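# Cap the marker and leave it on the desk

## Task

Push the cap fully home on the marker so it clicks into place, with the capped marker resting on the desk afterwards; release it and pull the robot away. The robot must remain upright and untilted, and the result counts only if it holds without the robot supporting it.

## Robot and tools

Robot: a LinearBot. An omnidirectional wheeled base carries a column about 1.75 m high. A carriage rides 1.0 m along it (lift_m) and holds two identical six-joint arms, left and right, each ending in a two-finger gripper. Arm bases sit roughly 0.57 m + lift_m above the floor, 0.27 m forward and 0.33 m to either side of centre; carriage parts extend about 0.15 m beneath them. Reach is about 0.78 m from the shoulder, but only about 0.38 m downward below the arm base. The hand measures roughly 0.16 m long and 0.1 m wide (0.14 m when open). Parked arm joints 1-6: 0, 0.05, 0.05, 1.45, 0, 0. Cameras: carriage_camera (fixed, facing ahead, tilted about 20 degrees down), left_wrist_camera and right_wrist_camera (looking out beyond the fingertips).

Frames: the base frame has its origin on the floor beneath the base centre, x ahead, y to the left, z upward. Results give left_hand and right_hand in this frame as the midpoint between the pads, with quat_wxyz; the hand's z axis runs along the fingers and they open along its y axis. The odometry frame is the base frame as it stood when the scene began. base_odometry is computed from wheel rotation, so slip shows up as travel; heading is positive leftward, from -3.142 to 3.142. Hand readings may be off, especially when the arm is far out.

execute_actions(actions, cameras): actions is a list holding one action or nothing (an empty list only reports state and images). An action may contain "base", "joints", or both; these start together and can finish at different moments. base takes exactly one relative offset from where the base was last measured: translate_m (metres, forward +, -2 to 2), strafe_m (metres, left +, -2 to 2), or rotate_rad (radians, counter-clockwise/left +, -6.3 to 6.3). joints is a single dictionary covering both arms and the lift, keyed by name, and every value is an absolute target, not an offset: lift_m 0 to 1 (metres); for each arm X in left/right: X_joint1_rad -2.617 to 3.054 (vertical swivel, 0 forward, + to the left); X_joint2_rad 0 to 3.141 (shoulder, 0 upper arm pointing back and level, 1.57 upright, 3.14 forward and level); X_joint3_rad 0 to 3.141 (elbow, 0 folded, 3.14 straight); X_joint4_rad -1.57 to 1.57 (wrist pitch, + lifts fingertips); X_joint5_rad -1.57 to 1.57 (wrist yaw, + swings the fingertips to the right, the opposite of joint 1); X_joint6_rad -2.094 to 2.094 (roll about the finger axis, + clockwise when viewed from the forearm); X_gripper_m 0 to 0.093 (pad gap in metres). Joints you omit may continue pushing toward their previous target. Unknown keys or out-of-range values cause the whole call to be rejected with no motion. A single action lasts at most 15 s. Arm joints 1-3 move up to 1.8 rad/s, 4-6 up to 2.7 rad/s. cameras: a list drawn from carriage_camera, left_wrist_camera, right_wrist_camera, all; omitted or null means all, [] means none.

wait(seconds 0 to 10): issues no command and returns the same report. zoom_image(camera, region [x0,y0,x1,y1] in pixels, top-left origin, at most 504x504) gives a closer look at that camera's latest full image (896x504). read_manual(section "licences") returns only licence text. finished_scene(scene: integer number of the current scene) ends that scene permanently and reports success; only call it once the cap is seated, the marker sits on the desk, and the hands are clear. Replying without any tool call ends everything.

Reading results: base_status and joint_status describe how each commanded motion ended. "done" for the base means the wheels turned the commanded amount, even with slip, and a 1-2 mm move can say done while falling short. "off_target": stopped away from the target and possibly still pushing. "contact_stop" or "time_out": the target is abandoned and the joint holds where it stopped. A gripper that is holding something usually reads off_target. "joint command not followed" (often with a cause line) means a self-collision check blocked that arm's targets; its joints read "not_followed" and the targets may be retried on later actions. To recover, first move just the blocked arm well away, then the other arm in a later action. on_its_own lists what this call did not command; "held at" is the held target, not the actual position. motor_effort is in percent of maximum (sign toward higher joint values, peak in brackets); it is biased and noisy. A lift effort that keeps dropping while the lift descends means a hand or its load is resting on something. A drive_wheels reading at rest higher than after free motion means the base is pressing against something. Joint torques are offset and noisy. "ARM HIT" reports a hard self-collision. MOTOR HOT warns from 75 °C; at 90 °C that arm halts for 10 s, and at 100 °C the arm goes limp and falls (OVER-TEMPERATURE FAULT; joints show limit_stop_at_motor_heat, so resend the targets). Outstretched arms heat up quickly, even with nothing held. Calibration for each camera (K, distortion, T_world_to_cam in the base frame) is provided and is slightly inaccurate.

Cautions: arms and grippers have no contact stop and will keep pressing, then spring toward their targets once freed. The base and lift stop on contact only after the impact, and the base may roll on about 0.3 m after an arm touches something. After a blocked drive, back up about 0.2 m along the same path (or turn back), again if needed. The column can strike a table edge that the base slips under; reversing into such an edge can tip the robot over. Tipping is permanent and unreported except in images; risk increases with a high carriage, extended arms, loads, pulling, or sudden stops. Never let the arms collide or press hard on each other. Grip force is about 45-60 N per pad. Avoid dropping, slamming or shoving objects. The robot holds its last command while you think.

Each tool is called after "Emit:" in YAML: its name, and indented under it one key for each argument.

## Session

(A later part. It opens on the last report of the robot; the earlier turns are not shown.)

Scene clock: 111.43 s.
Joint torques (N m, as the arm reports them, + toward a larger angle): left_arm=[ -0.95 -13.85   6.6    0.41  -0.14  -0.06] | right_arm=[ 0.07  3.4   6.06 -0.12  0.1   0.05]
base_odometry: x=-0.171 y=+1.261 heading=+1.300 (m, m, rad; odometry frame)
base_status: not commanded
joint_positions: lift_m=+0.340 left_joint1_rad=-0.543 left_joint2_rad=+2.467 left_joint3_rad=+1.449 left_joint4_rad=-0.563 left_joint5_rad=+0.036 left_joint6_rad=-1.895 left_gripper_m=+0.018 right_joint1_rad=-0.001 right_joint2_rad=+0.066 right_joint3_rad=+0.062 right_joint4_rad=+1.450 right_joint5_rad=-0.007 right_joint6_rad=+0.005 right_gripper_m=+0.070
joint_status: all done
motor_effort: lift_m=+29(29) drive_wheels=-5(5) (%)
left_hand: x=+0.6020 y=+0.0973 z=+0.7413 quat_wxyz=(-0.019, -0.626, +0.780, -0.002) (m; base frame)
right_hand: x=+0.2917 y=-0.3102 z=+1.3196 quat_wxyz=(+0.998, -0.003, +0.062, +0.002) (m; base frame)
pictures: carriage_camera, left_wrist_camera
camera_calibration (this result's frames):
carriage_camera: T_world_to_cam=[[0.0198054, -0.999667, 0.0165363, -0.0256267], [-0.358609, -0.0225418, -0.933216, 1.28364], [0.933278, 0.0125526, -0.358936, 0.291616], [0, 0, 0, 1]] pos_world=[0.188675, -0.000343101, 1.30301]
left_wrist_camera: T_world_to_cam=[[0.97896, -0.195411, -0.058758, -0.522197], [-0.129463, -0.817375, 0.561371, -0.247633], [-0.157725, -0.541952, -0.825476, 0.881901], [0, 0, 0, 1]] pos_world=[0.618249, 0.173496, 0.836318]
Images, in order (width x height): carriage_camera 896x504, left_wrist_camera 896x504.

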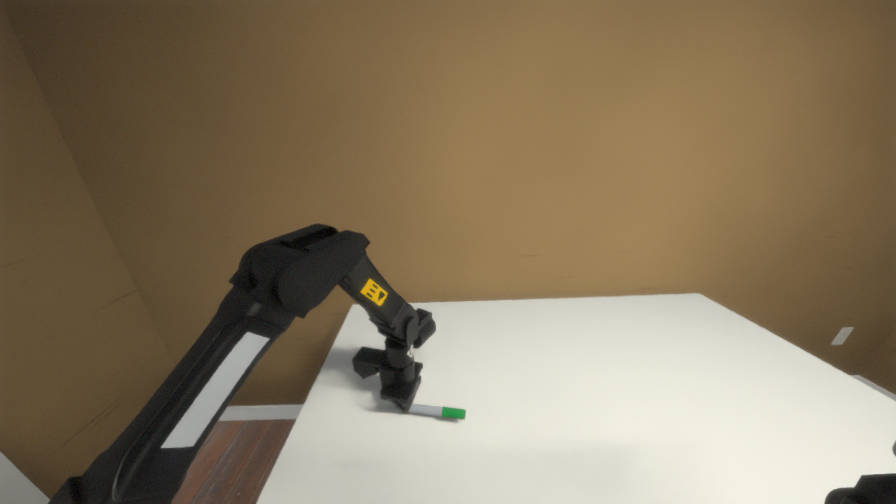

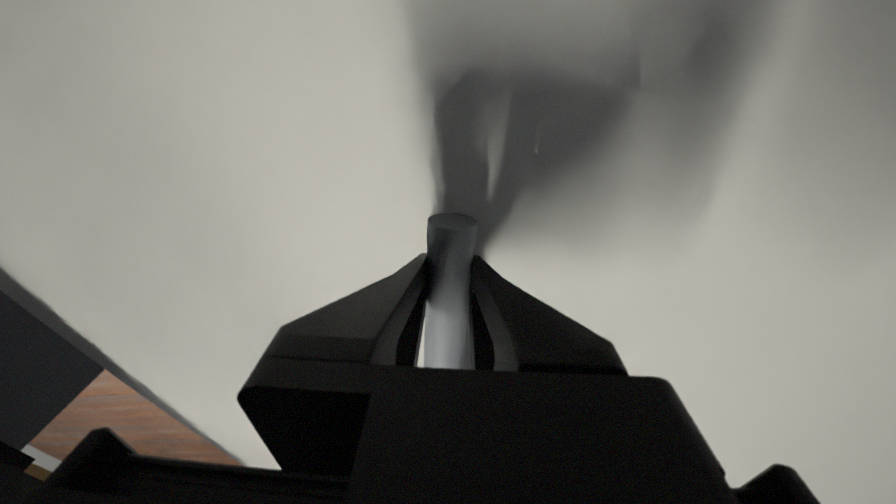

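Emit:
execute_actions:
  actions:
    - {"joints":{"lift_m":0.333}}
  cameras: []

Emit:
execute_actions:
  actions:
    - {"joints":{"left_gripper_m":0.05}}
  cameras: []

Emit:
execute_actions:
  actions:
    - {"joints":{"lift_m":0.42}}
  cameras: ["left_wrist_camera"]

Emit:
execute_actions:
  actions:
    - {"base":{"translate_m":-0.3},"joints":{"left_joint1_rad":0,"left_joint2_rad":0.05,"left_joint3_rad":0.05,"left_joint4_rad":1.0,"left_joint6_rad":0}}
  cameras: ["carriage_camera"]

Scene clock: 113.90 s.
Joint torques (N m, as the arm reports them, + toward a larger angle): left_arm=[ -0.83 -13.47   6.66   0.41  -0.13  -0.05] | right_arm=[ 0.1   3.47  5.87 -0.1   0.11  0.05]
base_odometry: x=-0.171 y=+1.261 heading=+1.300 (m, m, rad; odometry frame)
base_status: not commanded
joint_positions: lift_m=+0.333 left_joint1_rad=-0.544 left_joint2_rad=+2.462 left_joint3_rad=+1.449 left_joint4_rad=-0.565 left_joint5_rad=+0.036 left_joint6_rad=-1.896 left_gripper_m=+0.018 right_joint1_rad=-0.001 right_joint2_rad=+0.066 right_joint3_rad=+0.062 right_joint4_rad=+1.450 right_joint5_rad=-0.007 right_joint6_rad=+0.005 right_gripper_m=+0.070
joint_status: all done
motor_effort: lift_m=+28(29) drive_wheels=+4(5) (%)
left_hand: x=+0.6024 y=+0.0969 z=+0.7363 quat_wxyz=(-0.018, -0.626, +0.780, -0.003) (m; base frame)
right_hand: x=+0.2917 y=-0.3102 z=+1.3127 quat_wxyz=(+0.998, -0.003, +0.062, +0.002) (m; base frame)
pictures: none
No camera images: the call's "cameras" was empty. Leave "cameras" out to get every camera's image.

Scene clock: 114.50 s.
Joint torques (N m, as the arm reports them, + toward a larger angle): left_arm=[ -0.84 -13.45   6.63   0.42  -0.11  -0.05] | right_arm=[ 0.08  3.4   5.83 -0.13  0.09  0.05]
base_odometry: x=-0.171 y=+1.261 heading=+1.300 (m, m, rad; odometry frame)
base_status: not commanded
joint_positions: lift_m=+0.333 left_joint1_rad=-0.544 left_joint2_rad=+2.462 left_joint3_rad=+1.449 left_joint4_rad=-0.565 left_joint5_rad=+0.036 left_joint6_rad=-1.896 left_gripper_m=+0.050 right_joint1_rad=-0.001 right_joint2_rad=+0.066 right_joint3_rad=+0.062 right_joint4_rad=+1.450 right_joint5_rad=-0.007 right_joint6_rad=+0.005 right_gripper_m=+0.070
joint_status: all done
motor_effort: lift_m=+28(28) drive_wheels=+4(4) (%)
left_hand: x=+0.6024 y=+0.0969 z=+0.7363 quat_wxyz=(-0.018, -0.626, +0.780, -0.003) (m; base frame)
right_hand: x=+0.2917 y=-0.3102 z=+1.3127 quat_wxyz=(+0.998, -0.003, +0.062, +0.002) (m; base frame)
pictures: none
No camera images: the call's "cameras" was empty. Leave "cameras" out to get every camera's image.

Scene clock: 115.37 s.
Joint torques (N m, as the arm reports them, + toward a larger angle): left_arm=[ -0.94 -13.51   6.59   0.39  -0.13  -0.04] | right_arm=[ 0.09  3.38  5.87 -0.13  0.06  0.06]
base_odometry: x=-0.171 y=+1.261 heading=+1.300 (m, m, rad; odometry frame)
base_status: not commanded
joint_positions: lift_m=+0.420 left_joint1_rad=-0.544 left_joint2_rad=+2.461 left_joint3_rad=+1.449 left_joint4_rad=-0.562 left_joint5_rad=+0.037 left_joint6_rad=-1.896 left_gripper_m=+0.050 right_joint1_rad=-0.001 right_joint2_rad=+0.066 right_joint3_rad=+0.062 right_joint4_rad=+1.450 right_joint5_rad=-0.006 right_joint6_rad=+0.005 right_gripper_m=+0.070
joint_status: all done
motor_effort: lift_m=+32(40) drive_wheels=+4(4) (%)
left_hand: x=+0.6030 y=+0.0963 z=+0.8231 quat_wxyz=(-0.018, -0.626, +0.780, -0.005) (m; base frame)
right_hand: x=+0.2917 y=-0.3104 z=+1.3994 quat_wxyz=(+0.998, -0.003, +0.062, +0.002) (m; base frame)
pictures: left_wrist_camera
camera_calibration (this result's frames):
left_wrist_camera: T_world_to_cam=[[0.979277, -0.195251, -0.0537975, -0.522931], [-0.131557, -0.81522, 0.564011, -0.295431], [-0.153981, -0.545246, -0.824013, 0.945927], [0, 0, 0, 1]] pos_world=[0.618883, 0.172818, 0.917951]
Images, in order (width x height): left_wrist_camera 896x504.

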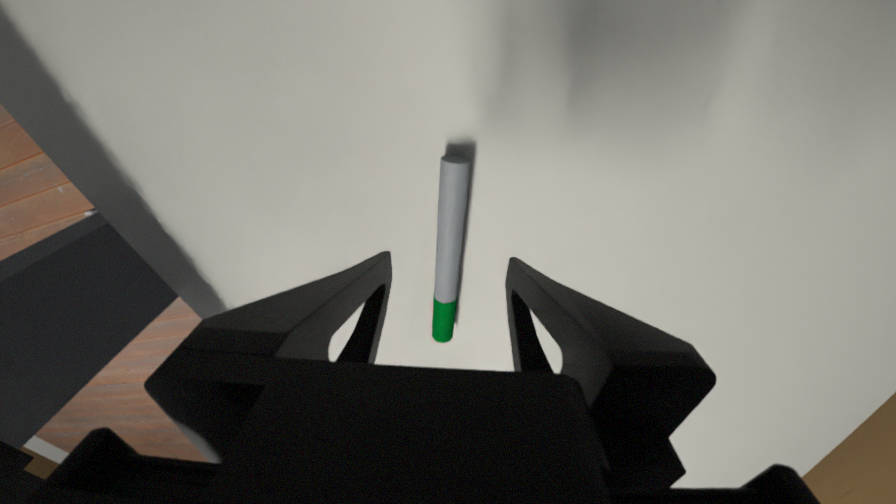

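Scene clock: 117.83 s.
Joint torques (N m, as the arm reports them, + toward a larger angle): left_arm=[-0.29  2.48  6.72  0.86 -0.07  0.03] | right_arm=[ 0.08  3.38  5.9  -0.15  0.08  0.04]
base_odometry: x=-0.251 y=+0.972 heading=+1.301 (m, m, rad; odometry frame)
base_status: done
joint_positions: lift_m=+0.420 left_joint1_rad=-0.002 left_joint2_rad=+0.060 left_joint3_rad=+0.064 left_joint4_rad=+1.006 left_joint5_rad=+0.035 left_joint6_rad=-0.004 left_gripper_m=+0.050 right_joint1_rad=-0.001 right_joint2_rad=+0.066 right_joint3_rad=+0.062 right_joint4_rad=+1.451 right_joint5_rad=-0.006 right_joint6_rad=+0.005 right_gripper_m=+0.070
joint_status: all done
motor_effort: lift_m=+32(32) drive_wheels=-2(11) (%)
left_hand: x=+0.3915 y=+0.3050 z=+1.3639 quat_wxyz=(+0.961, +0.017, +0.277, -0.008) (m; base frame)
right_hand: x=+0.2916 y=-0.3104 z=+1.3994 quat_wxyz=(+0.998, -0.003, +0.062, +0.002) (m; base frame)
pictures: carriage_camera
camera_calibration (this result's frames):
carriage_camera: T_world_to_cam=[[0.0198054, -0.999667, 0.0165363, -0.0269463], [-0.358609, -0.0225418, -0.933216, 1.35812], [0.933278, 0.0125526, -0.358936, 0.32026], [0, 0, 0, 1]] pos_world=[0.188675, -0.000343101, 1.38281]
Images, in order (width x height): carriage_camera 896x504.

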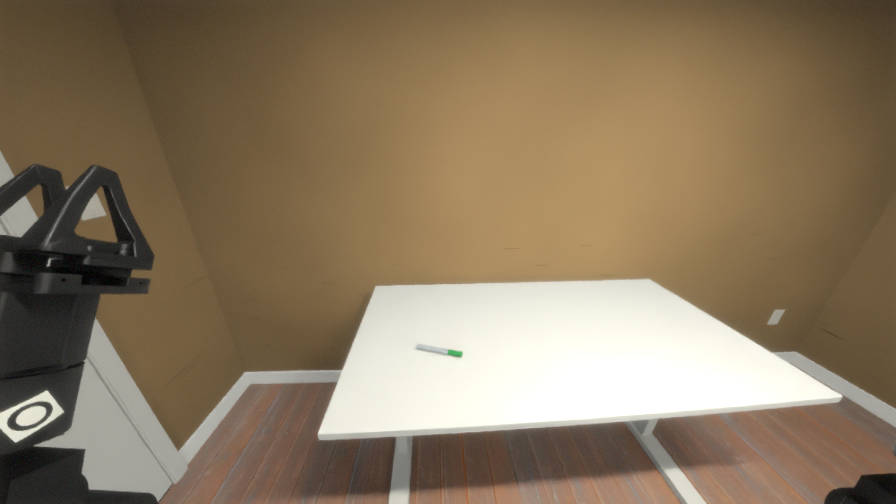

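Emit:
finished_scene:
  scene: 1

The scene is finished: the task was done.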